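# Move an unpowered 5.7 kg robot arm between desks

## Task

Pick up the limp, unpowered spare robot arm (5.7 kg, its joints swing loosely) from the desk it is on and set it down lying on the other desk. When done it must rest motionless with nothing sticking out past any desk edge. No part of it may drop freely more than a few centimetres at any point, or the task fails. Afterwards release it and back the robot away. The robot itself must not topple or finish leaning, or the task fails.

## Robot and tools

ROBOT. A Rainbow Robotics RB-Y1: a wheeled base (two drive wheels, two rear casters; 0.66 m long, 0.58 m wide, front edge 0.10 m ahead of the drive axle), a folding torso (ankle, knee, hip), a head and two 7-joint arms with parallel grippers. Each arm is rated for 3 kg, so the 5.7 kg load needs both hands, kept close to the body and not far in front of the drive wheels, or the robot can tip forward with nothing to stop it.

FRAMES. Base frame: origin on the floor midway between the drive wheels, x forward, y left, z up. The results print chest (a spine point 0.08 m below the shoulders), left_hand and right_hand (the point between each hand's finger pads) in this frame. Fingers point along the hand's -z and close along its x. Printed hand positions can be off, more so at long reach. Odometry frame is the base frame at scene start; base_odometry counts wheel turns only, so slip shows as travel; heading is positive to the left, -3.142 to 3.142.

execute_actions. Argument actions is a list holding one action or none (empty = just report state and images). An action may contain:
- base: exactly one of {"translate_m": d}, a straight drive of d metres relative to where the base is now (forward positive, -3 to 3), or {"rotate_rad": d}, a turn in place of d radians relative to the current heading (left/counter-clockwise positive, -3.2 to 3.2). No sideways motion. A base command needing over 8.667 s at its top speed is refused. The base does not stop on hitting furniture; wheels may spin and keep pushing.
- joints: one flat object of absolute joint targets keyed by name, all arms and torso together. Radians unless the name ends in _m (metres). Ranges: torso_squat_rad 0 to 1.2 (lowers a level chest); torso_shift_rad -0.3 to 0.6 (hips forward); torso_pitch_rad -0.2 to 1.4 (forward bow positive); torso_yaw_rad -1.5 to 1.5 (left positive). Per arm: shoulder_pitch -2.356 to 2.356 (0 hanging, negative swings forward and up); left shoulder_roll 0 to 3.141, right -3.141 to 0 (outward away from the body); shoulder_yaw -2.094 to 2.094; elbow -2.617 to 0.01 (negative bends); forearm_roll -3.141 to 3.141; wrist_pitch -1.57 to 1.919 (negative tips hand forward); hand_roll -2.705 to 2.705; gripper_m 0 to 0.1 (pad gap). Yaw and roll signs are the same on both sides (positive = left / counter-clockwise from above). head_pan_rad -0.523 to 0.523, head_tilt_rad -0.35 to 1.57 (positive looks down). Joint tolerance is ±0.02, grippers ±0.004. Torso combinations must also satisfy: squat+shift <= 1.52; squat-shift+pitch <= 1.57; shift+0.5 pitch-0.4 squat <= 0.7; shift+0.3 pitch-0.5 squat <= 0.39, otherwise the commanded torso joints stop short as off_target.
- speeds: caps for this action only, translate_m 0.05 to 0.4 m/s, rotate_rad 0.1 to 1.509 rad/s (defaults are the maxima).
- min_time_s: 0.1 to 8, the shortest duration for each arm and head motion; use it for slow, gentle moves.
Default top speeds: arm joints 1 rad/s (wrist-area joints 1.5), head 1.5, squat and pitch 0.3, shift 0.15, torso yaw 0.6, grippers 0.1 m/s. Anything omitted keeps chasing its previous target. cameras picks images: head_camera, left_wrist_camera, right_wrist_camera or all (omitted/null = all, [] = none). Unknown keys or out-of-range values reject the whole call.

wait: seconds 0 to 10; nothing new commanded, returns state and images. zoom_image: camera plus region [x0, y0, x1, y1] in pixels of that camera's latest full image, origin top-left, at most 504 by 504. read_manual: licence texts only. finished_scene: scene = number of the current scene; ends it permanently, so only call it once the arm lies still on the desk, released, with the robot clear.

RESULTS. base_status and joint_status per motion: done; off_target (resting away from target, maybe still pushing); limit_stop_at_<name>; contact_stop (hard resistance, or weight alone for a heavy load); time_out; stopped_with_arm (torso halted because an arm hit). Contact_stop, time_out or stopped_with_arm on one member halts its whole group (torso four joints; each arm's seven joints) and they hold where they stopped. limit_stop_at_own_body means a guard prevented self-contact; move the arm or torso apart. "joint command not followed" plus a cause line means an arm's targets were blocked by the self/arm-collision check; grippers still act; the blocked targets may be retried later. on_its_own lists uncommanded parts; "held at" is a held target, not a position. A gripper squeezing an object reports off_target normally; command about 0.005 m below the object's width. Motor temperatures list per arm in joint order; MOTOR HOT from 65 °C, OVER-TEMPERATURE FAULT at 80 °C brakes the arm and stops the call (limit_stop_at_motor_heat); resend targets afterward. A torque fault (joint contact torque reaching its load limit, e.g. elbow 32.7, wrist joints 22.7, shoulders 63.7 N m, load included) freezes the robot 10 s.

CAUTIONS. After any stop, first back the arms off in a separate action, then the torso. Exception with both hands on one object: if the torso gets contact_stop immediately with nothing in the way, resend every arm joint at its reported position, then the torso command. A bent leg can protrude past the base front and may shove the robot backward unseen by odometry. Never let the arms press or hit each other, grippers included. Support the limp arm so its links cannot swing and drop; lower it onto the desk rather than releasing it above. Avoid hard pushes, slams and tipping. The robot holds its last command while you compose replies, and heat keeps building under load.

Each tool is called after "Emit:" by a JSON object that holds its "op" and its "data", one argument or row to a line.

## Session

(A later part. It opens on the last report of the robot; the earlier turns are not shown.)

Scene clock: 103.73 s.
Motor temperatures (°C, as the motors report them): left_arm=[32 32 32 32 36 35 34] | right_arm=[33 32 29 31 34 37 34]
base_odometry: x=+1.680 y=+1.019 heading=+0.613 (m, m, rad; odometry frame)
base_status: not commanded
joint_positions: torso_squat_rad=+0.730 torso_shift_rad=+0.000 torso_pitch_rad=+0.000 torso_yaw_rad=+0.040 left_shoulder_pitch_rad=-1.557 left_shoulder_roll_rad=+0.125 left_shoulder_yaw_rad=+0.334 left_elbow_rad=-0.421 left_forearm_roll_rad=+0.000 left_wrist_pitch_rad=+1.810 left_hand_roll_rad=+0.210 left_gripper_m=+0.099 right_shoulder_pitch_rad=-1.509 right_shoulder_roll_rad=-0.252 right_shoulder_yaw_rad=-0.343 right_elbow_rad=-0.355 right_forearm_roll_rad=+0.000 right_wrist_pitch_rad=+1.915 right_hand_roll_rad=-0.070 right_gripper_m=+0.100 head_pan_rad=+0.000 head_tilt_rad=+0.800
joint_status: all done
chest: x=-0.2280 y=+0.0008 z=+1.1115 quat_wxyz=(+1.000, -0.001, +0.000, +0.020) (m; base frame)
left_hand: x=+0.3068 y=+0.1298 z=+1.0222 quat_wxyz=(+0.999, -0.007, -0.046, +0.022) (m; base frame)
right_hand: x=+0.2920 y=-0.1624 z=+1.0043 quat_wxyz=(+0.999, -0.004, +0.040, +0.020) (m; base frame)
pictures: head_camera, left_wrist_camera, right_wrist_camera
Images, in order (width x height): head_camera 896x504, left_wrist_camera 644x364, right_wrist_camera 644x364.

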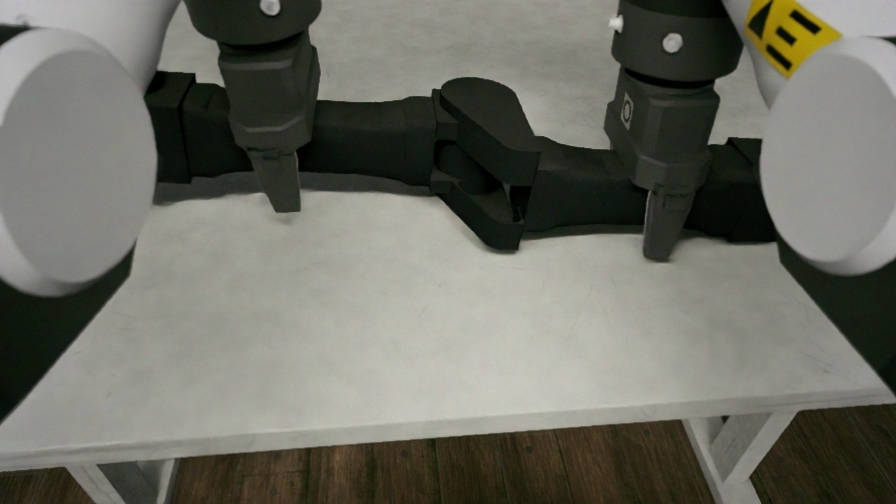

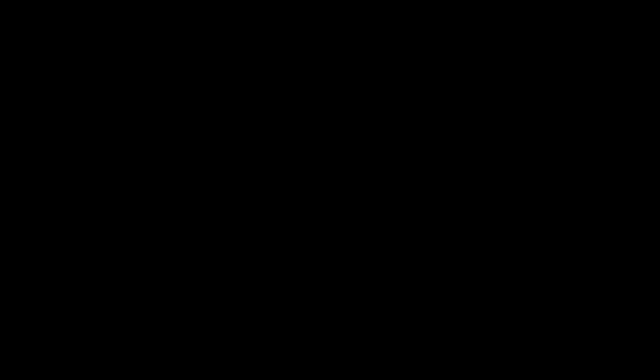

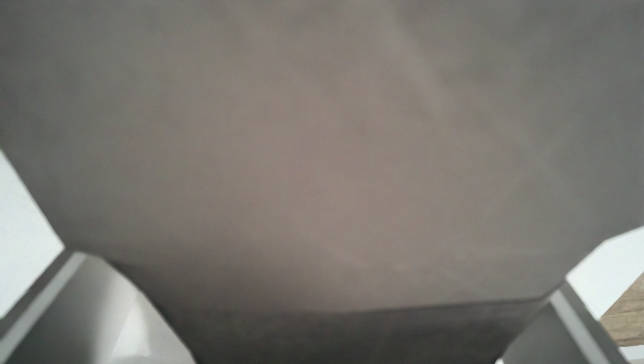

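Both seated. Close grippers, then lift in small steps.

Emit:
{"op": "execute_actions", "data": {
  "actions": [
    {"joints": {"left_gripper_m": 0.0, "right_gripper_m": 0.0}}
  ],
  "cameras": []
}}

Emit:
{"op": "execute_actions", "data": {
  "actions": [
    {"joints": {"torso_squat_rad": 0.68, "head_pan_rad": -0.5, "head_tilt_rad": 0.6}}
  ],
  "cameras": ["head_camera"]
}}

Emit:
{"op": "execute_actions", "data": {
  "actions": [
    {"joints": {"torso_squat_rad": 0.63}}
  ],
  "cameras": []
}}

Emit:
{"op": "execute_actions", "data": {
  "actions": [
    {"joints": {"torso_squat_rad": 0.57}}
  ],
  "cameras": []
}}

Emit:
{"op": "execute_actions", "data": {
  "actions": [
    {"joints": {"torso_squat_rad": 0.51}}
  ],
  "cameras": ["head_camera"]
}}

Emit:
{"op": "execute_actions", "data": {
  "actions": [
    {"joints": {"torso_squat_rad": 0.44}}
  ],
  "cameras": []
}}

Emit:
{"op": "execute_actions", "data": {
  "actions": [
    {"joints": {"torso_squat_rad": 0.36}}
  ],
  "cameras": []
}}

Emit:
{"op": "execute_actions", "data": {
  "actions": [
    {"joints": {"torso_squat_rad": 0.26}}
  ],
  "cameras": []
}}

Emit:
{"op": "execute_actions", "data": {
  "actions": [
    {"joints": {"torso_squat_rad": 0.0, "head_pan_rad": -0.15, "head_tilt_rad": 0.8}}
  ],
  "cameras": ["head_camera"]
}}

Scene clock: 120.80 s.
Motor temperatures (°C, as the motors report them): left_arm=[33 32 32 32 36 35 34] | right_arm=[33 32 29 32 34 37 34]
base_odometry: x=+1.680 y=+1.019 heading=+0.613 (m, m, rad; odometry frame)
base_status: not commanded
joint_positions: torso_squat_rad=+0.730 torso_shift_rad=+0.000 torso_pitch_rad=+0.000 torso_yaw_rad=+0.040 left_shoulder_pitch_rad=-1.556 left_shoulder_roll_rad=+0.127 left_shoulder_yaw_rad=+0.334 left_elbow_rad=-0.421 left_forearm_roll_rad=-0.001 left_wrist_pitch_rad=+1.809 left_hand_roll_rad=+0.210 left_gripper_m=+0.056 right_shoulder_pitch_rad=-1.509 right_shoulder_roll_rad=-0.252 right_shoulder_yaw_rad=-0.343 right_elbow_rad=-0.355 right_forearm_roll_rad=+0.000 right_wrist_pitch_rad=+1.916 right_hand_roll_rad=-0.070 right_gripper_m=+0.057 head_pan_rad=+0.000 head_tilt_rad=+0.800
joint_status: left_gripper_m off_target (ended at +0.056, target +0.000); right_gripper_m off_target (ended at +0.057, target +0.000)
chest: x=-0.2281 y=+0.0008 z=+1.1115 quat_wxyz=(+1.000, -0.001, +0.000, +0.020) (m; base frame)
left_hand: x=+0.3072 y=+0.1309 z=+1.0227 quat_wxyz=(+0.999, -0.007, -0.047, +0.023) (m; base frame)
right_hand: x=+0.2917 y=-0.1628 z=+1.0045 quat_wxyz=(+0.999, -0.004, +0.041, +0.020) (m; base frame)
pictures: none
No camera images: the call's "cameras" was empty. Leave "cameras" out to get every camera's image.

Scene clock: 121.80 s.
Motor temperatures (°C, as the motors report them): left_arm=[33 32 32 32 36 35 34] | right_arm=[33 32 29 32 34 37 34]
base_odometry: x=+1.680 y=+1.019 heading=+0.613 (m, m, rad; odometry frame)
base_status: not commanded
joint_positions: torso_squat_rad=+0.680 torso_shift_rad=+0.001 torso_pitch_rad=+0.002 torso_yaw_rad=+0.040 left_shoulder_pitch_rad=-1.553 left_shoulder_roll_rad=+0.126 left_shoulder_yaw_rad=+0.334 left_elbow_rad=-0.419 left_forearm_roll_rad=-0.001 left_wrist_pitch_rad=+1.809 left_hand_roll_rad=+0.210 left_gripper_m=+0.056 right_shoulder_pitch_rad=-1.505 right_shoulder_roll_rad=-0.251 right_shoulder_yaw_rad=-0.343 right_elbow_rad=-0.353 right_forearm_roll_rad=+0.000 right_wrist_pitch_rad=+1.916 right_hand_roll_rad=-0.070 right_gripper_m=+0.057 head_pan_rad=-0.500 head_tilt_rad=+0.600
joint_status: all done
chest: x=-0.2271 y=+0.0008 z=+1.1343 quat_wxyz=(+1.000, -0.001, +0.001, +0.020) (m; base frame)
left_hand: x=+0.3071 y=+0.1310 z=+1.0417 quat_wxyz=(+0.999, -0.007, -0.043, +0.023) (m; base frame)
right_hand: x=+0.2916 y=-0.1630 z=+1.0238 quat_wxyz=(+0.999, -0.004, +0.044, +0.020) (m; base frame)
pictures: head_camera
Images, in order (width x height): head_camera 896x504.

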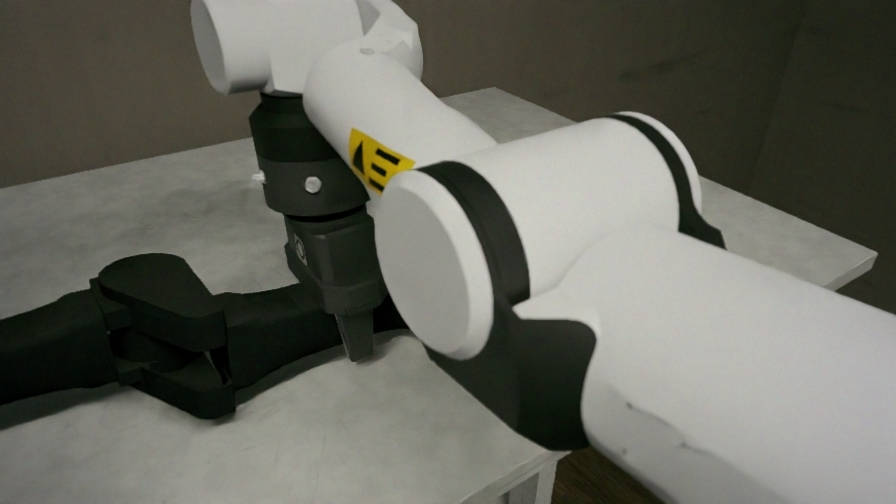

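Scene clock: 122.67 s.
Motor temperatures (°C, as the motors report them): left_arm=[33 32 32 32 36 35 34] | right_arm=[33 32 29 32 34 37 34]
base_odometry: x=+1.680 y=+1.019 heading=+0.613 (m, m, rad; odometry frame)
base_status: not commanded
joint_positions: torso_squat_rad=+0.630 torso_shift_rad=+0.001 torso_pitch_rad=+0.002 torso_yaw_rad=+0.040 left_shoulder_pitch_rad=-1.553 left_shoulder_roll_rad=+0.126 left_shoulder_yaw_rad=+0.334 left_elbow_rad=-0.419 left_forearm_roll_rad=-0.001 left_wrist_pitch_rad=+1.809 left_hand_roll_rad=+0.210 left_gripper_m=+0.056 right_shoulder_pitch_rad=-1.505 right_shoulder_roll_rad=-0.251 right_shoulder_yaw_rad=-0.343 right_elbow_rad=-0.353 right_forearm_roll_rad=+0.000 right_wrist_pitch_rad=+1.916 right_hand_roll_rad=-0.070 right_gripper_m=+0.057 head_pan_rad=-0.500 head_tilt_rad=+0.600
joint_status: all done
chest: x=-0.2270 y=+0.0008 z=+1.1556 quat_wxyz=(+1.000, -0.001, +0.001, +0.020) (m; base frame)
left_hand: x=+0.3070 y=+0.1310 z=+1.0629 quat_wxyz=(+0.999, -0.007, -0.043, +0.023) (m; base frame)
right_hand: x=+0.2915 y=-0.1630 z=+1.0449 quat_wxyz=(+0.999, -0.004, +0.044, +0.020) (m; base frame)
pictures: none
No camera images: the call's "cameras" was empty. Leave "cameras" out to get every camera's image.

Scene clock: 123.60 s.
Motor temperatures (°C, as the motors report them): left_arm=[33 32 32 32 36 35 34] | right_arm=[33 33 29 32 34 37 34]
base_odometry: x=+1.680 y=+1.019 heading=+0.613 (m, m, rad; odometry frame)
base_status: not commanded
joint_positions: torso_squat_rad=+0.570 torso_shift_rad=+0.001 torso_pitch_rad=+0.002 torso_yaw_rad=+0.040 left_shoulder_pitch_rad=-1.552 left_shoulder_roll_rad=+0.126 left_shoulder_yaw_rad=+0.334 left_elbow_rad=-0.419 left_forearm_roll_rad=-0.001 left_wrist_pitch_rad=+1.809 left_hand_roll_rad=+0.210 left_gripper_m=+0.056 right_shoulder_pitch_rad=-1.505 right_shoulder_roll_rad=-0.251 right_shoulder_yaw_rad=-0.343 right_elbow_rad=-0.353 right_forearm_roll_rad=+0.000 right_wrist_pitch_rad=+1.916 right_hand_roll_rad=-0.070 right_gripper_m=+0.057 head_pan_rad=-0.500 head_tilt_rad=+0.600
joint_status: all done
chest: x=-0.2270 y=+0.0008 z=+1.1793 quat_wxyz=(+1.000, -0.001, +0.001, +0.020) (m; base frame)
left_hand: x=+0.3070 y=+0.1310 z=+1.0865 quat_wxyz=(+0.999, -0.007, -0.043, +0.023) (m; base frame)
right_hand: x=+0.2915 y=-0.1629 z=+1.0685 quat_wxyz=(+0.999, -0.004, +0.045, +0.020) (m; base frame)
pictures: none
No camera images: the call's "cameras" was empty. Leave "cameras" out to get every camera's image.

Scene clock: 124.50 s.
Motor temperatures (°C, as the motors report them): left_arm=[33 32 32 32 36 35 34] | right_arm=[33 33 29 32 34 37 34]
base_odometry: x=+1.680 y=+1.019 heading=+0.613 (m, m, rad; odometry frame)
base_status: not commanded
joint_positions: torso_squat_rad=+0.510 torso_shift_rad=+0.001 torso_pitch_rad=+0.002 torso_yaw_rad=+0.040 left_shoulder_pitch_rad=-1.552 left_shoulder_roll_rad=+0.126 left_shoulder_yaw_rad=+0.334 left_elbow_rad=-0.419 left_forearm_roll_rad=-0.001 left_wrist_pitch_rad=+1.809 left_hand_roll_rad=+0.210 left_gripper_m=+0.056 right_shoulder_pitch_rad=-1.504 right_shoulder_roll_rad=-0.251 right_shoulder_yaw_rad=-0.343 right_elbow_rad=-0.352 right_forearm_roll_rad=+0.000 right_wrist_pitch_rad=+1.916 right_hand_roll_rad=-0.070 right_gripper_m=+0.057 head_pan_rad=-0.500 head_tilt_rad=+0.600
joint_status: all done
chest: x=-0.2269 y=+0.0009 z=+1.2009 quat_wxyz=(+1.000, -0.001, +0.001, +0.020) (m; base frame)
left_hand: x=+0.3071 y=+0.1311 z=+1.1080 quat_wxyz=(+0.999, -0.007, -0.042, +0.023) (m; base frame)
right_hand: x=+0.2914 y=-0.1629 z=+1.0898 quat_wxyz=(+0.999, -0.004, +0.045, +0.020) (m; base frame)
pictures: head_camera
Images, in order (width x height): head_camera 896x504.

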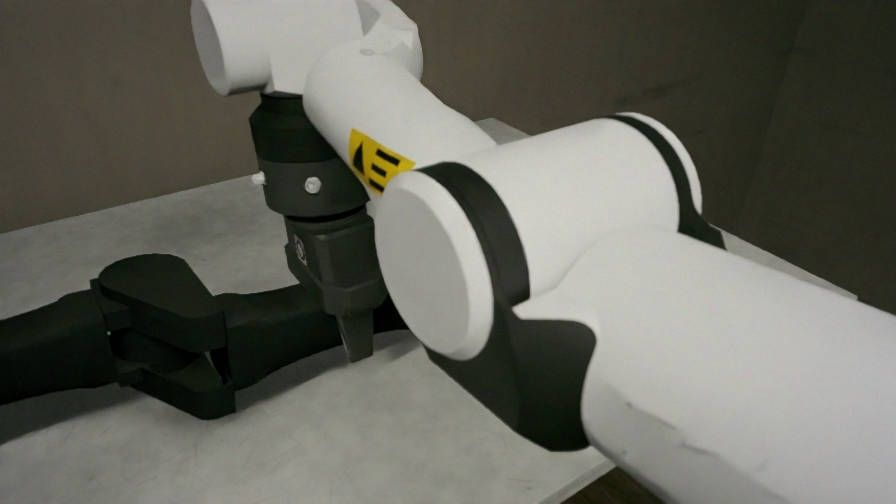

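Scene clock: 125.47 s.
Motor temperatures (°C, as the motors report them): left_arm=[33 32 32 32 36 35 34] | right_arm=[33 33 29 32 34 37 34]
base_odometry: x=+1.680 y=+1.019 heading=+0.613 (m, m, rad; odometry frame)
base_status: not commanded
joint_positions: torso_squat_rad=+0.440 torso_shift_rad=+0.001 torso_pitch_rad=+0.002 torso_yaw_rad=+0.040 left_shoulder_pitch_rad=-1.552 left_shoulder_roll_rad=+0.126 left_shoulder_yaw_rad=+0.334 left_elbow_rad=-0.419 left_forearm_roll_rad=-0.001 left_wrist_pitch_rad=+1.809 left_hand_roll_rad=+0.210 left_gripper_m=+0.056 right_shoulder_pitch_rad=-1.504 right_shoulder_roll_rad=-0.251 right_shoulder_yaw_rad=-0.343 right_elbow_rad=-0.352 right_forearm_roll_rad=+0.000 right_wrist_pitch_rad=+1.916 right_hand_roll_rad=-0.070 right_gripper_m=+0.057 head_pan_rad=-0.500 head_tilt_rad=+0.600
joint_status: all done
chest: x=-0.2269 y=+0.0009 z=+1.2233 quat_wxyz=(+1.000, -0.001, +0.001, +0.020) (m; base frame)
left_hand: x=+0.3071 y=+0.1311 z=+1.1304 quat_wxyz=(+0.999, -0.007, -0.042, +0.023) (m; base frame)
right_hand: x=+0.2915 y=-0.1629 z=+1.1122 quat_wxyz=(+0.999, -0.004, +0.045, +0.020) (m; base frame)
pictures: none
No camera images: the call's "cameras" was empty. Leave "cameras" out to get every camera's image.

Scene clock: 126.47 s.
Motor temperatures (°C, as the motors report them): left_arm=[33 32 32 32 37 35 34] | right_arm=[33 33 29 32 34 37 34]
base_odometry: x=+1.680 y=+1.019 heading=+0.613 (m, m, rad; odometry frame)
base_status: not commanded
joint_positions: torso_squat_rad=+0.360 torso_shift_rad=+0.001 torso_pitch_rad=+0.002 torso_yaw_rad=+0.040 left_shoulder_pitch_rad=-1.552 left_shoulder_roll_rad=+0.126 left_shoulder_yaw_rad=+0.334 left_elbow_rad=-0.419 left_forearm_roll_rad=-0.001 left_wrist_pitch_rad=+1.809 left_hand_roll_rad=+0.210 left_gripper_m=+0.056 right_shoulder_pitch_rad=-1.504 right_shoulder_roll_rad=-0.251 right_shoulder_yaw_rad=-0.343 right_elbow_rad=-0.352 right_forearm_roll_rad=+0.000 right_wrist_pitch_rad=+1.915 right_hand_roll_rad=-0.070 right_gripper_m=+0.057 head_pan_rad=-0.500 head_tilt_rad=+0.600
joint_status: all done
chest: x=-0.2269 y=+0.0009 z=+1.2451 quat_wxyz=(+1.000, -0.001, +0.001, +0.020) (m; base frame)
left_hand: x=+0.3072 y=+0.1311 z=+1.1522 quat_wxyz=(+0.999, -0.007, -0.042, +0.023) (m; base frame)
right_hand: x=+0.2915 y=-0.1629 z=+1.1339 quat_wxyz=(+0.999, -0.004, +0.045, +0.020) (m; base frame)
pictures: none
No camera images: the call's "cameras" was empty. Leave "cameras" out to get every camera's image.

Scene clock: 127.57 s.
Motor temperatures (°C, as the motors report them): left_arm=[33 32 32 32 37 35 34] | right_arm=[34 33 29 32 34 37 34]
base_odometry: x=+1.680 y=+1.019 heading=+0.613 (m, m, rad; odometry frame)
base_status: not commanded
joint_positions: torso_squat_rad=+0.260 torso_shift_rad=+0.001 torso_pitch_rad=+0.002 torso_yaw_rad=+0.040 left_shoulder_pitch_rad=-1.552 left_shoulder_roll_rad=+0.126 left_shoulder_yaw_rad=+0.334 left_elbow_rad=-0.419 left_forearm_roll_rad=-0.001 left_wrist_pitch_rad=+1.809 left_hand_roll_rad=+0.210 left_gripper_m=+0.056 right_shoulder_pitch_rad=-1.504 right_shoulder_roll_rad=-0.251 right_shoulder_yaw_rad=-0.343 right_elbow_rad=-0.352 right_forearm_roll_rad=+0.000 right_wrist_pitch_rad=+1.915 right_hand_roll_rad=-0.070 right_gripper_m=+0.057 head_pan_rad=-0.500 head_tilt_rad=+0.600
joint_status: all done
chest: x=-0.2268 y=+0.0009 z=+1.2664 quat_wxyz=(+1.000, -0.001, +0.001, +0.020) (m; base frame)
left_hand: x=+0.3072 y=+0.1311 z=+1.1735 quat_wxyz=(+0.999, -0.007, -0.042, +0.023) (m; base frame)
right_hand: x=+0.2915 y=-0.1628 z=+1.1552 quat_wxyz=(+0.999, -0.004, +0.045, +0.020) (m; base frame)
pictures: none
No camera images: the call's "cameras" was empty. Leave "cameras" out to get every camera's image.

Scene clock: 129.20 s.
Motor temperatures (°C, as the motors report them): left_arm=[33 32 32 32 37 35 34] | right_arm=[34 33 29 32 34 37 34]
base_odometry: x=+1.680 y=+1.019 heading=+0.613 (m, m, rad; odometry frame)
base_status: not commanded
joint_positions: torso_squat_rad=+0.000 torso_shift_rad=+0.001 torso_pitch_rad=+0.002 torso_yaw_rad=+0.040 left_shoulder_pitch_rad=-1.552 left_shoulder_roll_rad=+0.126 left_shoulder_yaw_rad=+0.334 left_elbow_rad=-0.419 left_forearm_roll_rad=-0.001 left_wrist_pitch_rad=+1.809 left_hand_roll_rad=+0.210 left_gripper_m=+0.056 right_shoulder_pitch_rad=-1.504 right_shoulder_roll_rad=-0.251 right_shoulder_yaw_rad=-0.343 right_elbow_rad=-0.352 right_forearm_roll_rad=+0.000 right_wrist_pitch_rad=+1.915 right_hand_roll_rad=-0.070 right_gripper_m=+0.057 head_pan_rad=-0.150 head_tilt_rad=+0.800
joint_status: all done
chest: x=-0.2267 y=+0.0009 z=+1.2899 quat_wxyz=(+1.000, +0.000, +0.001, +0.020) (m; base frame)
left_hand: x=+0.3073 y=+0.1311 z=+1.1969 quat_wxyz=(+0.999, -0.007, -0.042, +0.023) (m; base frame)
right_hand: x=+0.2915 y=-0.1628 z=+1.1784 quat_wxyz=(+0.999, -0.004, +0.045, +0.020) (m; base frame)
pictures: head_camera
Images, in order (width x height): head_camera 896x504.

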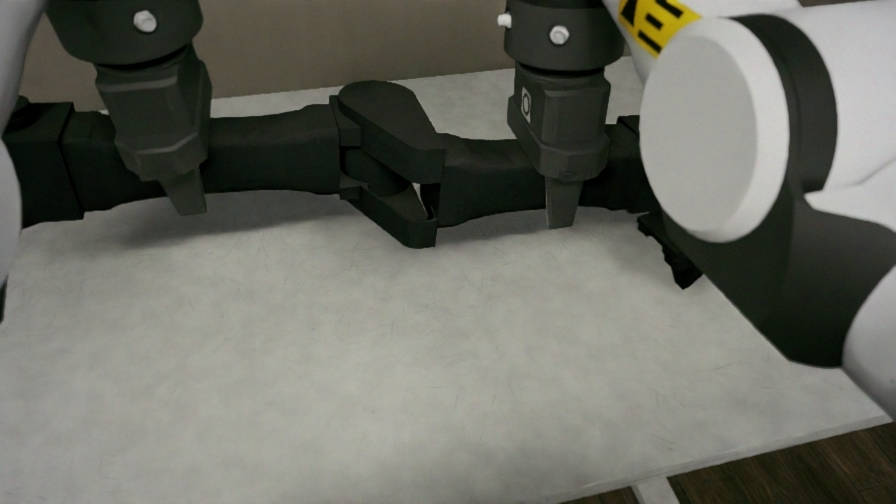

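Emit:
{"op": "execute_actions", "data": {
  "actions": [
    {"joints": {"left_shoulder_pitch_rad": -1.813, "left_shoulder_roll_rad": 0.217, "left_shoulder_yaw_rad": 0.384, "left_elbow_rad": -0.15, "right_shoulder_pitch_rad": -1.763, "right_shoulder_roll_rad": -0.345, "right_shoulder_yaw_rad": -0.356, "right_elbow_rad": -0.085}, "min_time_s": 2.5}
  ],
  "cameras": ["head_camera"]
}}

Scene clock: 146.17 s.
Motor temperatures (°C, as the motors report them): left_arm=[34 32 32 32 37 35 34] | right_arm=[34 33 29 33 34 37 35]
base_odometry: x=+1.680 y=+1.019 heading=+0.613 (m, m, rad; odometry frame)
base_status: not commanded
joint_positions: torso_squat_rad=+0.000 torso_shift_rad=+0.001 torso_pitch_rad=+0.002 torso_yaw_rad=+0.040 left_shoulder_pitch_rad=-1.810 left_shoulder_roll_rad=+0.218 left_shoulder_yaw_rad=+0.383 left_elbow_rad=-0.149 left_forearm_roll_rad=-0.001 left_wrist_pitch_rad=+1.809 left_hand_roll_rad=+0.211 left_gripper_m=+0.056 right_shoulder_pitch_rad=-1.758 right_shoulder_roll_rad=-0.343 right_shoulder_yaw_rad=-0.356 right_elbow_rad=-0.082 right_forearm_roll_rad=+0.000 right_wrist_pitch_rad=+1.916 right_hand_roll_rad=-0.069 right_gripper_m=+0.057 head_pan_rad=-0.150 head_tilt_rad=+0.800
joint_status: all done
chest: x=-0.2267 y=+0.0009 z=+1.2899 quat_wxyz=(+1.000, +0.000, +0.001, +0.020) (m; base frame)
left_hand: x=+0.2958 y=+0.1309 z=+1.2706 quat_wxyz=(+0.999, -0.008, -0.042, +0.021) (m; base frame)
right_hand: x=+0.2804 y=-0.1637 z=+1.2521 quat_wxyz=(+0.999, -0.005, +0.046, +0.020) (m; base frame)
pictures: head_camera
Images, in order (width x height): head_camera 896x504.

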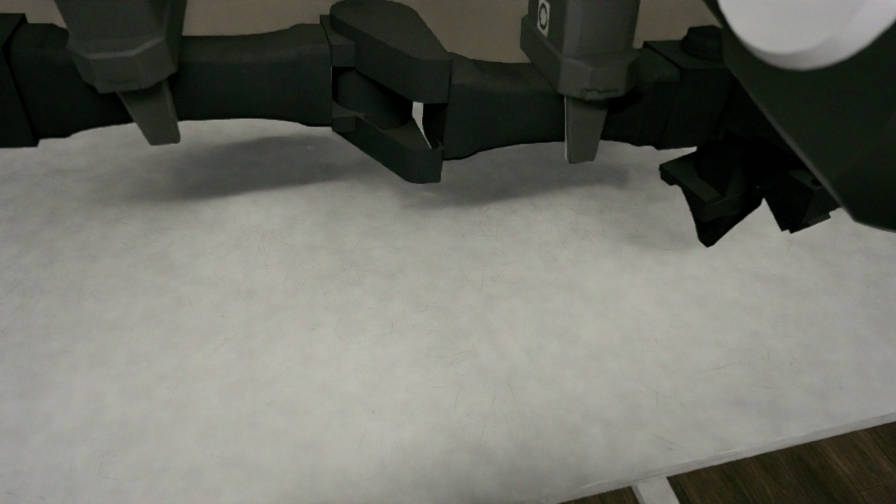

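Emit:
{"op": "execute_actions", "data": {
  "actions": [
    {"base": {"translate_m": -0.5}, "joints": {"head_pan_rad": 0.0, "head_tilt_rad": 0.5}, "speeds": {"translate_m": 0.25}}
  ],
  "cameras": []
}}

Emit:
{"op": "execute_actions", "data": {
  "actions": [
    {"base": {"rotate_rad": -3.012}, "speeds": {"rotate_rad": 0.5}}
  ],
  "cameras": ["head_camera"]
}}

Emit:
{"op": "execute_actions", "data": {
  "actions": [
    {"base": {"translate_m": 2.3}, "speeds": {"translate_m": 0.3}, "joints": {"head_tilt_rad": 0.7}}
  ],
  "cameras": ["head_camera"]
}}

Scene clock: 161.53 s.
Motor temperatures (°C, as the motors report them): left_arm=[34 32 32 32 37 35 34] | right_arm=[35 33 29 33 34 37 35]
base_odometry: x=+1.270 y=+0.732 heading=+0.612 (m, m, rad; odometry frame)
base_status: done
joint_positions: torso_squat_rad=+0.000 torso_shift_rad=+0.001 torso_pitch_rad=+0.002 torso_yaw_rad=+0.040 left_shoulder_pitch_rad=-1.810 left_shoulder_roll_rad=+0.218 left_shoulder_yaw_rad=+0.383 left_elbow_rad=-0.149 left_forearm_roll_rad=-0.001 left_wrist_pitch_rad=+1.809 left_hand_roll_rad=+0.211 left_gripper_m=+0.056 right_shoulder_pitch_rad=-1.758 right_shoulder_roll_rad=-0.343 right_shoulder_yaw_rad=-0.356 right_elbow_rad=-0.082 right_forearm_roll_rad=+0.000 right_wrist_pitch_rad=+1.916 right_hand_roll_rad=-0.069 right_gripper_m=+0.057 head_pan_rad=+0.000 head_tilt_rad=+0.500
joint_status: all done
chest: x=-0.2268 y=+0.0009 z=+1.2899 quat_wxyz=(+1.000, +0.000, +0.001, +0.020) (m; base frame)
left_hand: x=+0.2956 y=+0.1308 z=+1.2707 quat_wxyz=(+0.999, -0.008, -0.042, +0.021) (m; base frame)
right_hand: x=+0.2803 y=-0.1637 z=+1.2524 quat_wxyz=(+0.999, -0.005, +0.046, +0.020) (m; base frame)
pictures: none
No camera images: the call's "cameras" was empty. Leave "cameras" out to get every camera's image.

Scene clock: 168.90 s.
Motor temperatures (°C, as the motors report them): left_arm=[34 32 32 32 37 35 34] | right_arm=[35 33 29 33 34 37 35]
base_odometry: x=+1.270 y=+0.732 heading=-2.400 (m, m, rad; odometry frame)
base_status: done
joint_positions: torso_squat_rad=+0.000 torso_shift_rad=+0.001 torso_pitch_rad=+0.002 torso_yaw_rad=+0.040 left_shoulder_pitch_rad=-1.810 left_shoulder_roll_rad=+0.218 left_shoulder_yaw_rad=+0.383 left_elbow_rad=-0.149 left_forearm_roll_rad=-0.001 left_wrist_pitch_rad=+1.809 left_hand_roll_rad=+0.211 left_gripper_m=+0.056 right_shoulder_pitch_rad=-1.758 right_shoulder_roll_rad=-0.343 right_shoulder_yaw_rad=-0.356 right_elbow_rad=-0.082 right_forearm_roll_rad=+0.000 right_wrist_pitch_rad=+1.916 right_hand_roll_rad=-0.069 right_gripper_m=+0.057 head_pan_rad=+0.000 head_tilt_rad=+0.500
joint_status: not commanded
chest: x=-0.2268 y=+0.0008 z=+1.2899 quat_wxyz=(+1.000, +0.000, +0.001, +0.020) (m; base frame)
left_hand: x=+0.2957 y=+0.1308 z=+1.2707 quat_wxyz=(+0.999, -0.008, -0.042, +0.021) (m; base frame)
right_hand: x=+0.2804 y=-0.1637 z=+1.2523 quat_wxyz=(+0.999, -0.004, +0.046, +0.021) (m; base frame)
pictures: head_camera
Images, in order (width x height): head_camera 896x504.

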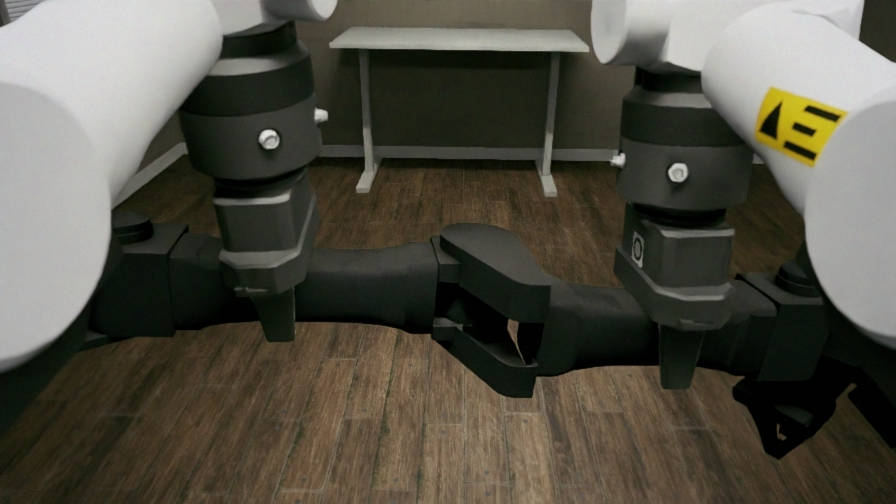

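Scene clock: 177.60 s.
Motor temperatures (°C, as the motors report them): left_arm=[34 32 32 32 37 35 34] | right_arm=[35 33 29 33 34 37 35]
base_odometry: x=-0.426 y=-0.822 heading=-2.400 (m, m, rad; odometry frame)
base_status: done
joint_positions: torso_squat_rad=+0.000 torso_shift_rad=+0.001 torso_pitch_rad=+0.002 torso_yaw_rad=+0.040 left_shoulder_pitch_rad=-1.810 left_shoulder_roll_rad=+0.218 left_shoulder_yaw_rad=+0.383 left_elbow_rad=-0.149 left_forearm_roll_rad=-0.001 left_wrist_pitch_rad=+1.809 left_hand_roll_rad=+0.211 left_gripper_m=+0.056 right_shoulder_pitch_rad=-1.758 right_shoulder_roll_rad=-0.343 right_shoulder_yaw_rad=-0.356 right_elbow_rad=-0.082 right_forearm_roll_rad=+0.000 right_wrist_pitch_rad=+1.916 right_hand_roll_rad=-0.069 right_gripper_m=+0.057 head_pan_rad=+0.000 head_tilt_rad=+0.700
joint_status: all done
chest: x=-0.2267 y=+0.0008 z=+1.2899 quat_wxyz=(+1.000, +0.000, +0.001, +0.020) (m; base frame)
left_hand: x=+0.2958 y=+0.1308 z=+1.2706 quat_wxyz=(+0.999, -0.008, -0.042, +0.021) (m; base frame)
right_hand: x=+0.2805 y=-0.1637 z=+1.2523 quat_wxyz=(+0.999, -0.004, +0.046, +0.021) (m; base frame)
pictures: head_camera
Images, in order (width x height): head_camera 896x504.

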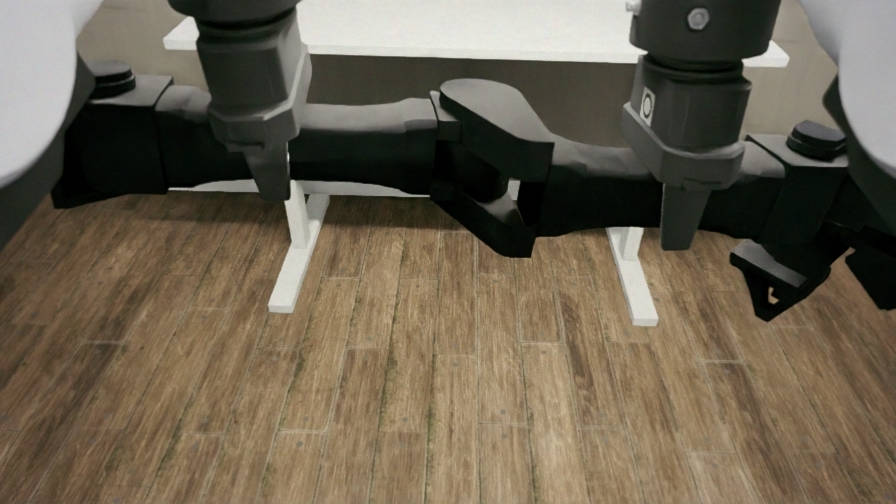

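Emit:
{"op": "execute_actions", "data": {
  "actions": []
}}

Scene clock: 192.30 s.
Motor temperatures (°C, as the motors report them): left_arm=[35 32 32 32 37 35 34] | right_arm=[36 33 29 33 34 37 35]
base_odometry: x=-0.426 y=-0.822 heading=-2.400 (m, m, rad; odometry frame)
base_status: done
joint_positions: torso_squat_rad=+0.000 torso_shift_rad=+0.001 torso_pitch_rad=+0.002 torso_yaw_rad=+0.040 left_shoulder_pitch_rad=-1.810 left_shoulder_roll_rad=+0.218 left_shoulder_yaw_rad=+0.383 left_elbow_rad=-0.149 left_forearm_roll_rad=-0.001 left_wrist_pitch_rad=+1.809 left_hand_roll_rad=+0.211 left_gripper_m=+0.056 right_shoulder_pitch_rad=-1.758 right_shoulder_roll_rad=-0.343 right_shoulder_yaw_rad=-0.356 right_elbow_rad=-0.082 right_forearm_roll_rad=+0.000 right_wrist_pitch_rad=+1.916 right_hand_roll_rad=-0.069 right_gripper_m=+0.057 head_pan_rad=+0.000 head_tilt_rad=+0.700
joint_status: all done
chest: x=-0.2267 y=+0.0008 z=+1.2899 quat_wxyz=(+1.000, +0.000, +0.001, +0.020) (m; base frame)
left_hand: x=+0.2957 y=+0.1308 z=+1.2706 quat_wxyz=(+0.999, -0.008, -0.042, +0.021) (m; base frame)
right_hand: x=+0.2804 y=-0.1637 z=+1.2523 quat_wxyz=(+0.999, -0.004, +0.046, +0.021) (m; base frame)
pictures: head_camera, left_wrist_camera, right_wrist_camera
Images, in order (width x height): head_camera 896x504, left_wrist_camera 644x364, right_wrist_camera 644x364.

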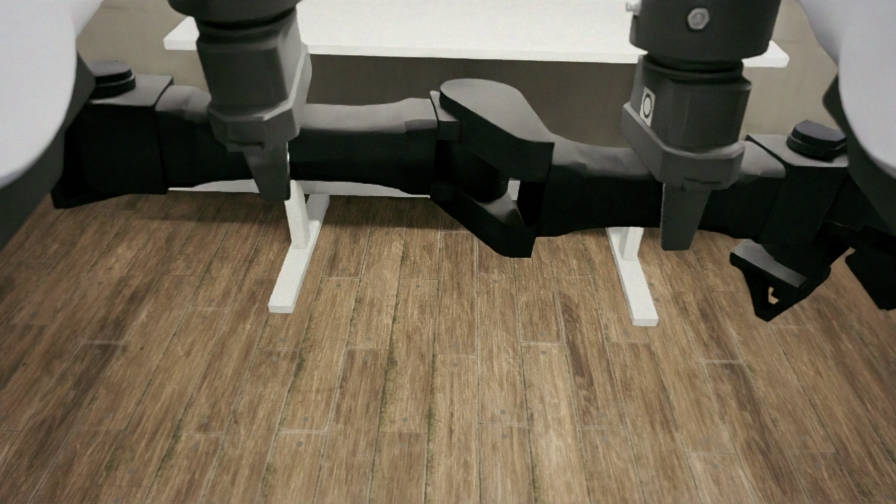

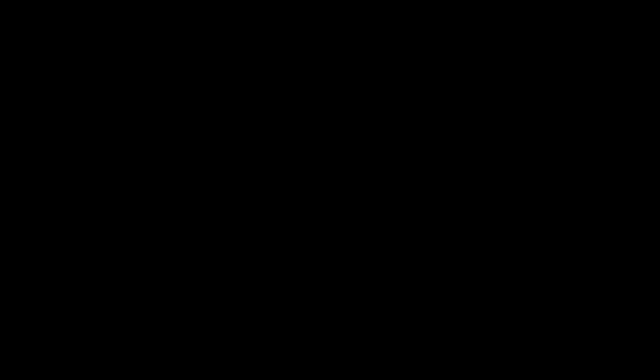

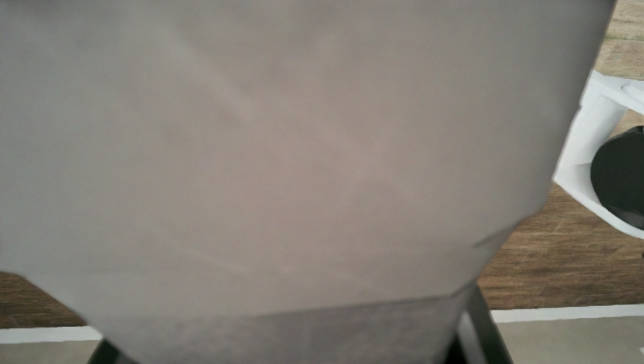

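Emit:
{"op": "execute_actions", "data": {
  "actions": [
    {"base": {"translate_m": 0.8}, "speeds": {"translate_m": 0.25}}
  ],
  "cameras": ["head_camera"]
}}

Scene clock: 203.00 s.
Motor temperatures (°C, as the motors report them): left_arm=[35 32 32 32 37 35 34] | right_arm=[36 33 29 33 34 37 35]
base_odometry: x=-1.016 y=-1.362 heading=-2.401 (m, m, rad; odometry frame)
base_status: done
joint_positions: torso_squat_rad=+0.000 torso_shift_rad=+0.001 torso_pitch_rad=+0.002 torso_yaw_rad=+0.040 left_shoulder_pitch_rad=-1.810 left_shoulder_roll_rad=+0.218 left_shoulder_yaw_rad=+0.383 left_elbow_rad=-0.149 left_forearm_roll_rad=-0.001 left_wrist_pitch_rad=+1.809 left_hand_roll_rad=+0.211 left_gripper_m=+0.056 right_shoulder_pitch_rad=-1.758 right_shoulder_roll_rad=-0.343 right_shoulder_yaw_rad=-0.356 right_elbow_rad=-0.082 right_forearm_roll_rad=+0.000 right_wrist_pitch_rad=+1.916 right_hand_roll_rad=-0.069 right_gripper_m=+0.057 head_pan_rad=+0.000 head_tilt_rad=+0.700
joint_status: not commanded
chest: x=-0.2267 y=+0.0008 z=+1.2899 quat_wxyz=(+1.000, +0.000, +0.001, +0.020) (m; base frame)
left_hand: x=+0.2958 y=+0.1308 z=+1.2706 quat_wxyz=(+0.999, -0.008, -0.042, +0.021) (m; base frame)
right_hand: x=+0.2805 y=-0.1637 z=+1.2523 quat_wxyz=(+0.999, -0.004, +0.046, +0.021) (m; base frame)
pictures: head_camera
Images, in order (width x height): head_camera 896x504.

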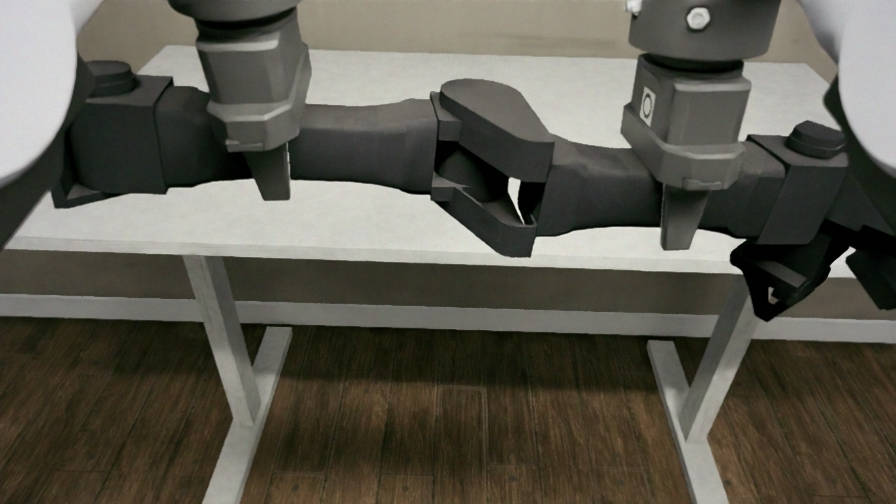

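Emit:
{"op": "execute_actions", "data": {
  "actions": [
    {"base": {"rotate_rad": -0.1}, "speeds": {"rotate_rad": 0.3}}
  ],
  "cameras": []
}}

Emit:
{"op": "execute_actions", "data": {
  "actions": [
    {"base": {"translate_m": 0.3}, "speeds": {"translate_m": 0.2}, "joints": {"head_tilt_rad": 0.9}}
  ],
  "cameras": ["head_camera"]
}}

Scene clock: 234.00 s.
Motor temperatures (°C, as the motors report them): left_arm=[35 32 32 32 37 35 34] | right_arm=[36 33 29 34 34 37 35]
base_odometry: x=-1.016 y=-1.362 heading=-2.500 (m, m, rad; odometry frame)
base_status: done
joint_positions: torso_squat_rad=+0.000 torso_shift_rad=+0.001 torso_pitch_rad=+0.002 torso_yaw_rad=+0.040 left_shoulder_pitch_rad=-1.810 left_shoulder_roll_rad=+0.218 left_shoulder_yaw_rad=+0.383 left_elbow_rad=-0.149 left_forearm_roll_rad=-0.001 left_wrist_pitch_rad=+1.809 left_hand_roll_rad=+0.211 left_gripper_m=+0.056 right_shoulder_pitch_rad=-1.758 right_shoulder_roll_rad=-0.343 right_shoulder_yaw_rad=-0.356 right_elbow_rad=-0.082 right_forearm_roll_rad=+0.000 right_wrist_pitch_rad=+1.916 right_hand_roll_rad=-0.069 right_gripper_m=+0.057 head_pan_rad=+0.000 head_tilt_rad=+0.700
joint_status: not commanded
chest: x=-0.2267 y=+0.0009 z=+1.2899 quat_wxyz=(+1.000, +0.000, +0.001, +0.020) (m; base frame)
left_hand: x=+0.2957 y=+0.1308 z=+1.2706 quat_wxyz=(+0.999, -0.008, -0.042, +0.021) (m; base frame)
right_hand: x=+0.2804 y=-0.1637 z=+1.2523 quat_wxyz=(+0.999, -0.004, +0.045, +0.020) (m; base frame)
pictures: none
No camera images: the call's "cameras" was empty. Leave "cameras" out to get every camera's image.

Scene clock: 236.33 s.
Motor temperatures (°C, as the motors report them): left_arm=[35 32 32 32 37 35 34] | right_arm=[36 33 29 34 34 37 35]
base_odometry: x=-1.257 y=-1.541 heading=-2.500 (m, m, rad; odometry frame)
base_status: done
joint_positions: torso_squat_rad=+0.000 torso_shift_rad=+0.001 torso_pitch_rad=+0.002 torso_yaw_rad=+0.040 left_shoulder_pitch_rad=-1.810 left_shoulder_roll_rad=+0.218 left_shoulder_yaw_rad=+0.383 left_elbow_rad=-0.149 left_forearm_roll_rad=-0.001 left_wrist_pitch_rad=+1.809 left_hand_roll_rad=+0.211 left_gripper_m=+0.056 right_shoulder_pitch_rad=-1.758 right_shoulder_roll_rad=-0.343 right_shoulder_yaw_rad=-0.356 right_elbow_rad=-0.082 right_forearm_roll_rad=+0.000 right_wrist_pitch_rad=+1.916 right_hand_roll_rad=-0.069 right_gripper_m=+0.057 head_pan_rad=+0.000 head_tilt_rad=+0.900
joint_status: all done
chest: x=-0.2267 y=+0.0009 z=+1.2899 quat_wxyz=(+1.000, +0.000, +0.001, +0.020) (m; base frame)
left_hand: x=+0.2958 y=+0.1308 z=+1.2706 quat_wxyz=(+0.999, -0.008, -0.042, +0.021) (m; base frame)
right_hand: x=+0.2805 y=-0.1637 z=+1.2523 quat_wxyz=(+0.999, -0.004, +0.045, +0.020) (m; base frame)
pictures: head_camera
Images, in order (width x height): head_camera 896x504.

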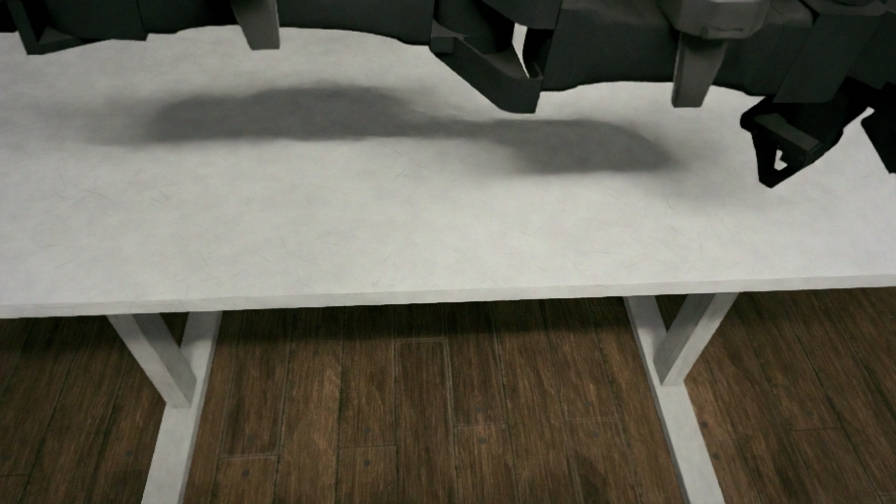

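Emit:
{"op": "execute_actions", "data": {
  "actions": [
    {"base": {"translate_m": 0.18}, "speeds": {"translate_m": 0.15}}
  ],
  "cameras": ["head_camera"]
}}

Scene clock: 242.60 s.
Motor temperatures (°C, as the motors report them): left_arm=[35 32 32 32 37 35 34] | right_arm=[36 33 29 34 34 37 35]
base_odometry: x=-1.401 y=-1.649 heading=-2.501 (m, m, rad; odometry frame)
base_status: done
joint_positions: torso_squat_rad=+0.000 torso_shift_rad=+0.001 torso_pitch_rad=+0.002 torso_yaw_rad=+0.040 left_shoulder_pitch_rad=-1.810 left_shoulder_roll_rad=+0.218 left_shoulder_yaw_rad=+0.383 left_elbow_rad=-0.149 left_forearm_roll_rad=-0.001 left_wrist_pitch_rad=+1.809 left_hand_roll_rad=+0.211 left_gripper_m=+0.056 right_shoulder_pitch_rad=-1.758 right_shoulder_roll_rad=-0.343 right_shoulder_yaw_rad=-0.356 right_elbow_rad=-0.082 right_forearm_roll_rad=+0.000 right_wrist_pitch_rad=+1.916 right_hand_roll_rad=-0.069 right_gripper_m=+0.057 head_pan_rad=+0.000 head_tilt_rad=+0.900
joint_status: not commanded
chest: x=-0.2267 y=+0.0009 z=+1.2899 quat_wxyz=(+1.000, +0.000, +0.001, +0.020) (m; base frame)
left_hand: x=+0.2957 y=+0.1308 z=+1.2707 quat_wxyz=(+0.999, -0.008, -0.042, +0.021) (m; base frame)
right_hand: x=+0.2804 y=-0.1637 z=+1.2524 quat_wxyz=(+0.999, -0.004, +0.045, +0.020) (m; base frame)
pictures: head_camera
Images, in order (width x height): head_camera 896x504.

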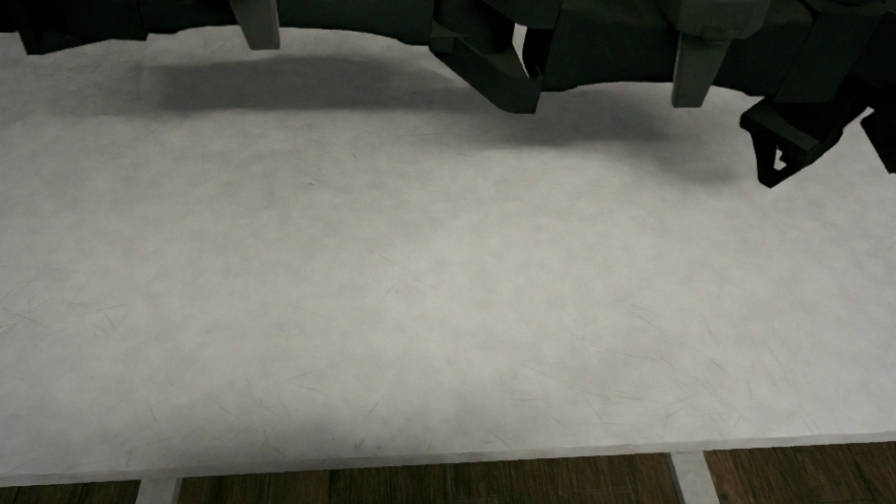

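Emit:
{"op": "execute_actions", "data": {
  "actions": [
    {"joints": {"torso_squat_rad": 0.4, "head_pan_rad": -0.2, "head_tilt_rad": 0.75}}
  ],
  "cameras": ["head_camera"]
}}

Scene clock: 249.97 s.
Motor temperatures (°C, as the motors report them): left_arm=[35 32 32 32 37 35 34] | right_arm=[36 33 29 34 34 37 35]
base_odometry: x=-1.401 y=-1.649 heading=-2.501 (m, m, rad; odometry frame)
base_status: not commanded
joint_positions: torso_squat_rad=+0.400 torso_shift_rad=+0.001 torso_pitch_rad=+0.002 torso_yaw_rad=+0.040 left_shoulder_pitch_rad=-1.810 left_shoulder_roll_rad=+0.218 left_shoulder_yaw_rad=+0.383 left_elbow_rad=-0.149 left_forearm_roll_rad=-0.001 left_wrist_pitch_rad=+1.809 left_hand_roll_rad=+0.211 left_gripper_m=+0.056 right_shoulder_pitch_rad=-1.758 right_shoulder_roll_rad=-0.343 right_shoulder_yaw_rad=-0.356 right_elbow_rad=-0.082 right_forearm_roll_rad=+0.000 right_wrist_pitch_rad=+1.916 right_hand_roll_rad=-0.069 right_gripper_m=+0.057 head_pan_rad=-0.200 head_tilt_rad=+0.750
joint_status: all done
chest: x=-0.2269 y=+0.0008 z=+1.2347 quat_wxyz=(+1.000, +0.000, +0.001, +0.020) (m; base frame)
left_hand: x=+0.2956 y=+0.1308 z=+1.2156 quat_wxyz=(+0.999, -0.008, -0.042, +0.021) (m; base frame)
right_hand: x=+0.2803 y=-0.1638 z=+1.1973 quat_wxyz=(+0.999, -0.004, +0.045, +0.020) (m; base frame)
pictures: head_camera
Images, in order (width x height): head_camera 896x504.

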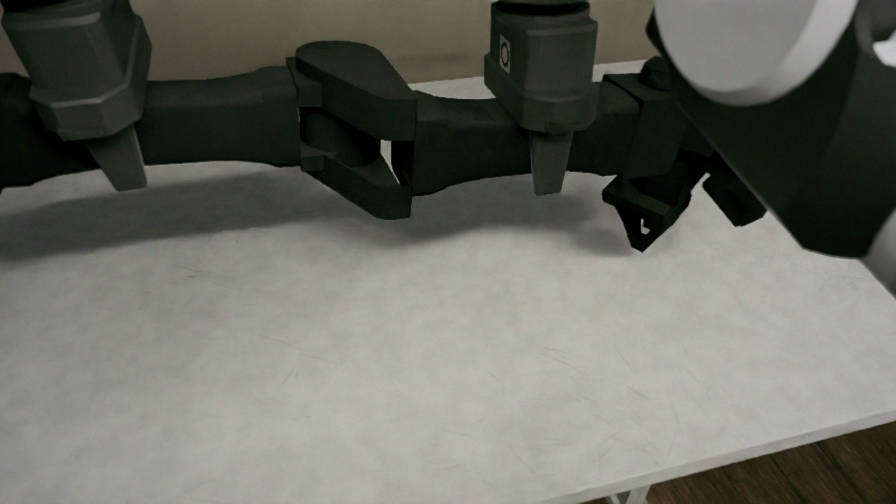

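Emit:
{"op": "execute_actions", "data": {
  "actions": [
    {"joints": {"torso_squat_rad": 0.46}}
  ],
  "cameras": ["head_camera"]
}}

Scene clock: 259.63 s.
Motor temperatures (°C, as the motors report them): left_arm=[35 32 32 32 37 35 34] | right_arm=[36 33 29 34 34 37 35]
base_odometry: x=-1.401 y=-1.649 heading=-2.501 (m, m, rad; odometry frame)
base_status: not commanded
joint_positions: torso_squat_rad=+0.460 torso_shift_rad=+0.001 torso_pitch_rad=+0.002 torso_yaw_rad=+0.040 left_shoulder_pitch_rad=-1.810 left_shoulder_roll_rad=+0.218 left_shoulder_yaw_rad=+0.383 left_elbow_rad=-0.149 left_forearm_roll_rad=-0.001 left_wrist_pitch_rad=+1.809 left_hand_roll_rad=+0.211 left_gripper_m=+0.056 right_shoulder_pitch_rad=-1.758 right_shoulder_roll_rad=-0.343 right_shoulder_yaw_rad=-0.356 right_elbow_rad=-0.082 right_forearm_roll_rad=+0.000 right_wrist_pitch_rad=+1.916 right_hand_roll_rad=-0.069 right_gripper_m=+0.057 head_pan_rad=-0.200 head_tilt_rad=+0.750
joint_status: all done
chest: x=-0.2269 y=+0.0008 z=+1.2172 quat_wxyz=(+1.000, +0.000, +0.001, +0.020) (m; base frame)
left_hand: x=+0.2955 y=+0.1308 z=+1.1981 quat_wxyz=(+0.999, -0.008, -0.042, +0.021) (m; base frame)
right_hand: x=+0.2802 y=-0.1638 z=+1.1798 quat_wxyz=(+0.999, -0.004, +0.045, +0.020) (m; base frame)
pictures: head_camera
Images, in order (width x height): head_camera 896x504.

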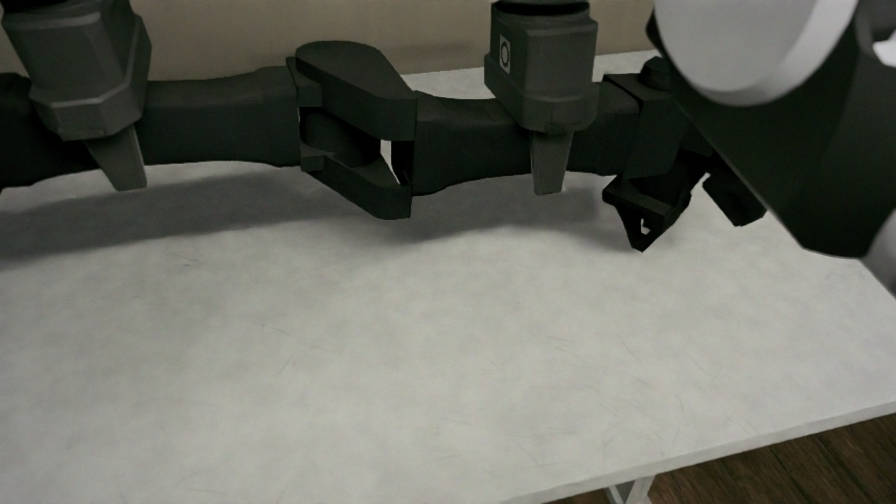

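Emit:
{"op": "execute_actions", "data": {
  "actions": [
    {"joints": {"torso_squat_rad": 0.5}}
  ],
  "cameras": ["head_camera"]
}}

Scene clock: 263.23 s.
Motor temperatures (°C, as the motors report them): left_arm=[35 32 32 32 37 35 34] | right_arm=[36 33 29 34 34 37 35]
base_odometry: x=-1.401 y=-1.649 heading=-2.501 (m, m, rad; odometry frame)
base_status: not commanded
joint_positions: torso_squat_rad=+0.500 torso_shift_rad=+0.001 torso_pitch_rad=+0.002 torso_yaw_rad=+0.040 left_shoulder_pitch_rad=-1.810 left_shoulder_roll_rad=+0.218 left_shoulder_yaw_rad=+0.383 left_elbow_rad=-0.149 left_forearm_roll_rad=-0.001 left_wrist_pitch_rad=+1.809 left_hand_roll_rad=+0.211 left_gripper_m=+0.056 right_shoulder_pitch_rad=-1.758 right_shoulder_roll_rad=-0.343 right_shoulder_yaw_rad=-0.356 right_elbow_rad=-0.082 right_forearm_roll_rad=+0.000 right_wrist_pitch_rad=+1.916 right_hand_roll_rad=-0.069 right_gripper_m=+0.057 head_pan_rad=-0.200 head_tilt_rad=+0.750
joint_status: all done
chest: x=-0.2269 y=+0.0008 z=+1.2043 quat_wxyz=(+1.000, +0.000, +0.001, +0.020) (m; base frame)
left_hand: x=+0.2955 y=+0.1307 z=+1.1852 quat_wxyz=(+0.999, -0.008, -0.042, +0.021) (m; base frame)
right_hand: x=+0.2802 y=-0.1638 z=+1.1669 quat_wxyz=(+0.999, -0.004, +0.045, +0.020) (m; base frame)
pictures: head_camera
Images, in order (width x height): head_camera 896x504.

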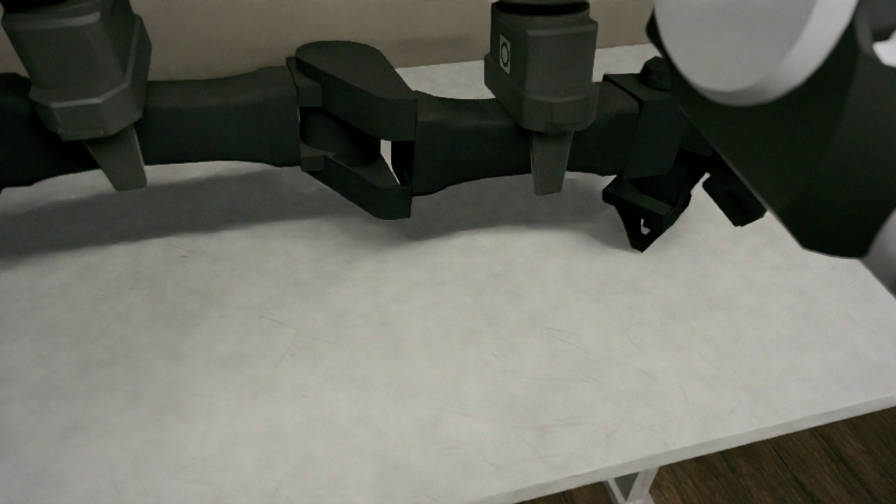

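Emit:
{"op": "execute_actions", "data": {
  "actions": [
    {"joints": {"torso_squat_rad": 0.525}}
  ],
  "cameras": ["head_camera"]
}}

Scene clock: 267.93 s.
Motor temperatures (°C, as the motors report them): left_arm=[35 32 32 32 37 35 34] | right_arm=[36 33 29 34 34 37 35]
base_odometry: x=-1.401 y=-1.649 heading=-2.501 (m, m, rad; odometry frame)
base_status: not commanded
joint_positions: torso_squat_rad=+0.525 torso_shift_rad=+0.001 torso_pitch_rad=+0.002 torso_yaw_rad=+0.040 left_shoulder_pitch_rad=-1.810 left_shoulder_roll_rad=+0.218 left_shoulder_yaw_rad=+0.383 left_elbow_rad=-0.149 left_forearm_roll_rad=-0.001 left_wrist_pitch_rad=+1.809 left_hand_roll_rad=+0.211 left_gripper_m=+0.056 right_shoulder_pitch_rad=-1.758 right_shoulder_roll_rad=-0.343 right_shoulder_yaw_rad=-0.356 right_elbow_rad=-0.082 right_forearm_roll_rad=+0.000 right_wrist_pitch_rad=+1.916 right_hand_roll_rad=-0.069 right_gripper_m=+0.057 head_pan_rad=-0.200 head_tilt_rad=+0.750
joint_status: all done
chest: x=-0.2269 y=+0.0008 z=+1.1957 quat_wxyz=(+1.000, +0.000, +0.001, +0.020) (m; base frame)
left_hand: x=+0.2955 y=+0.1307 z=+1.1766 quat_wxyz=(+0.999, -0.008, -0.042, +0.021) (m; base frame)
right_hand: x=+0.2802 y=-0.1638 z=+1.1583 quat_wxyz=(+0.999, -0.004, +0.045, +0.020) (m; base frame)
pictures: head_camera
Images, in order (width x height): head_camera 896x504.

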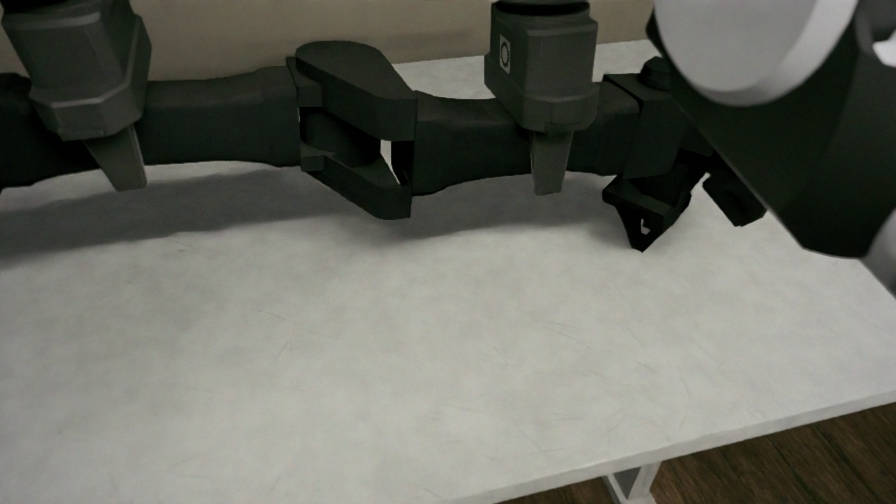

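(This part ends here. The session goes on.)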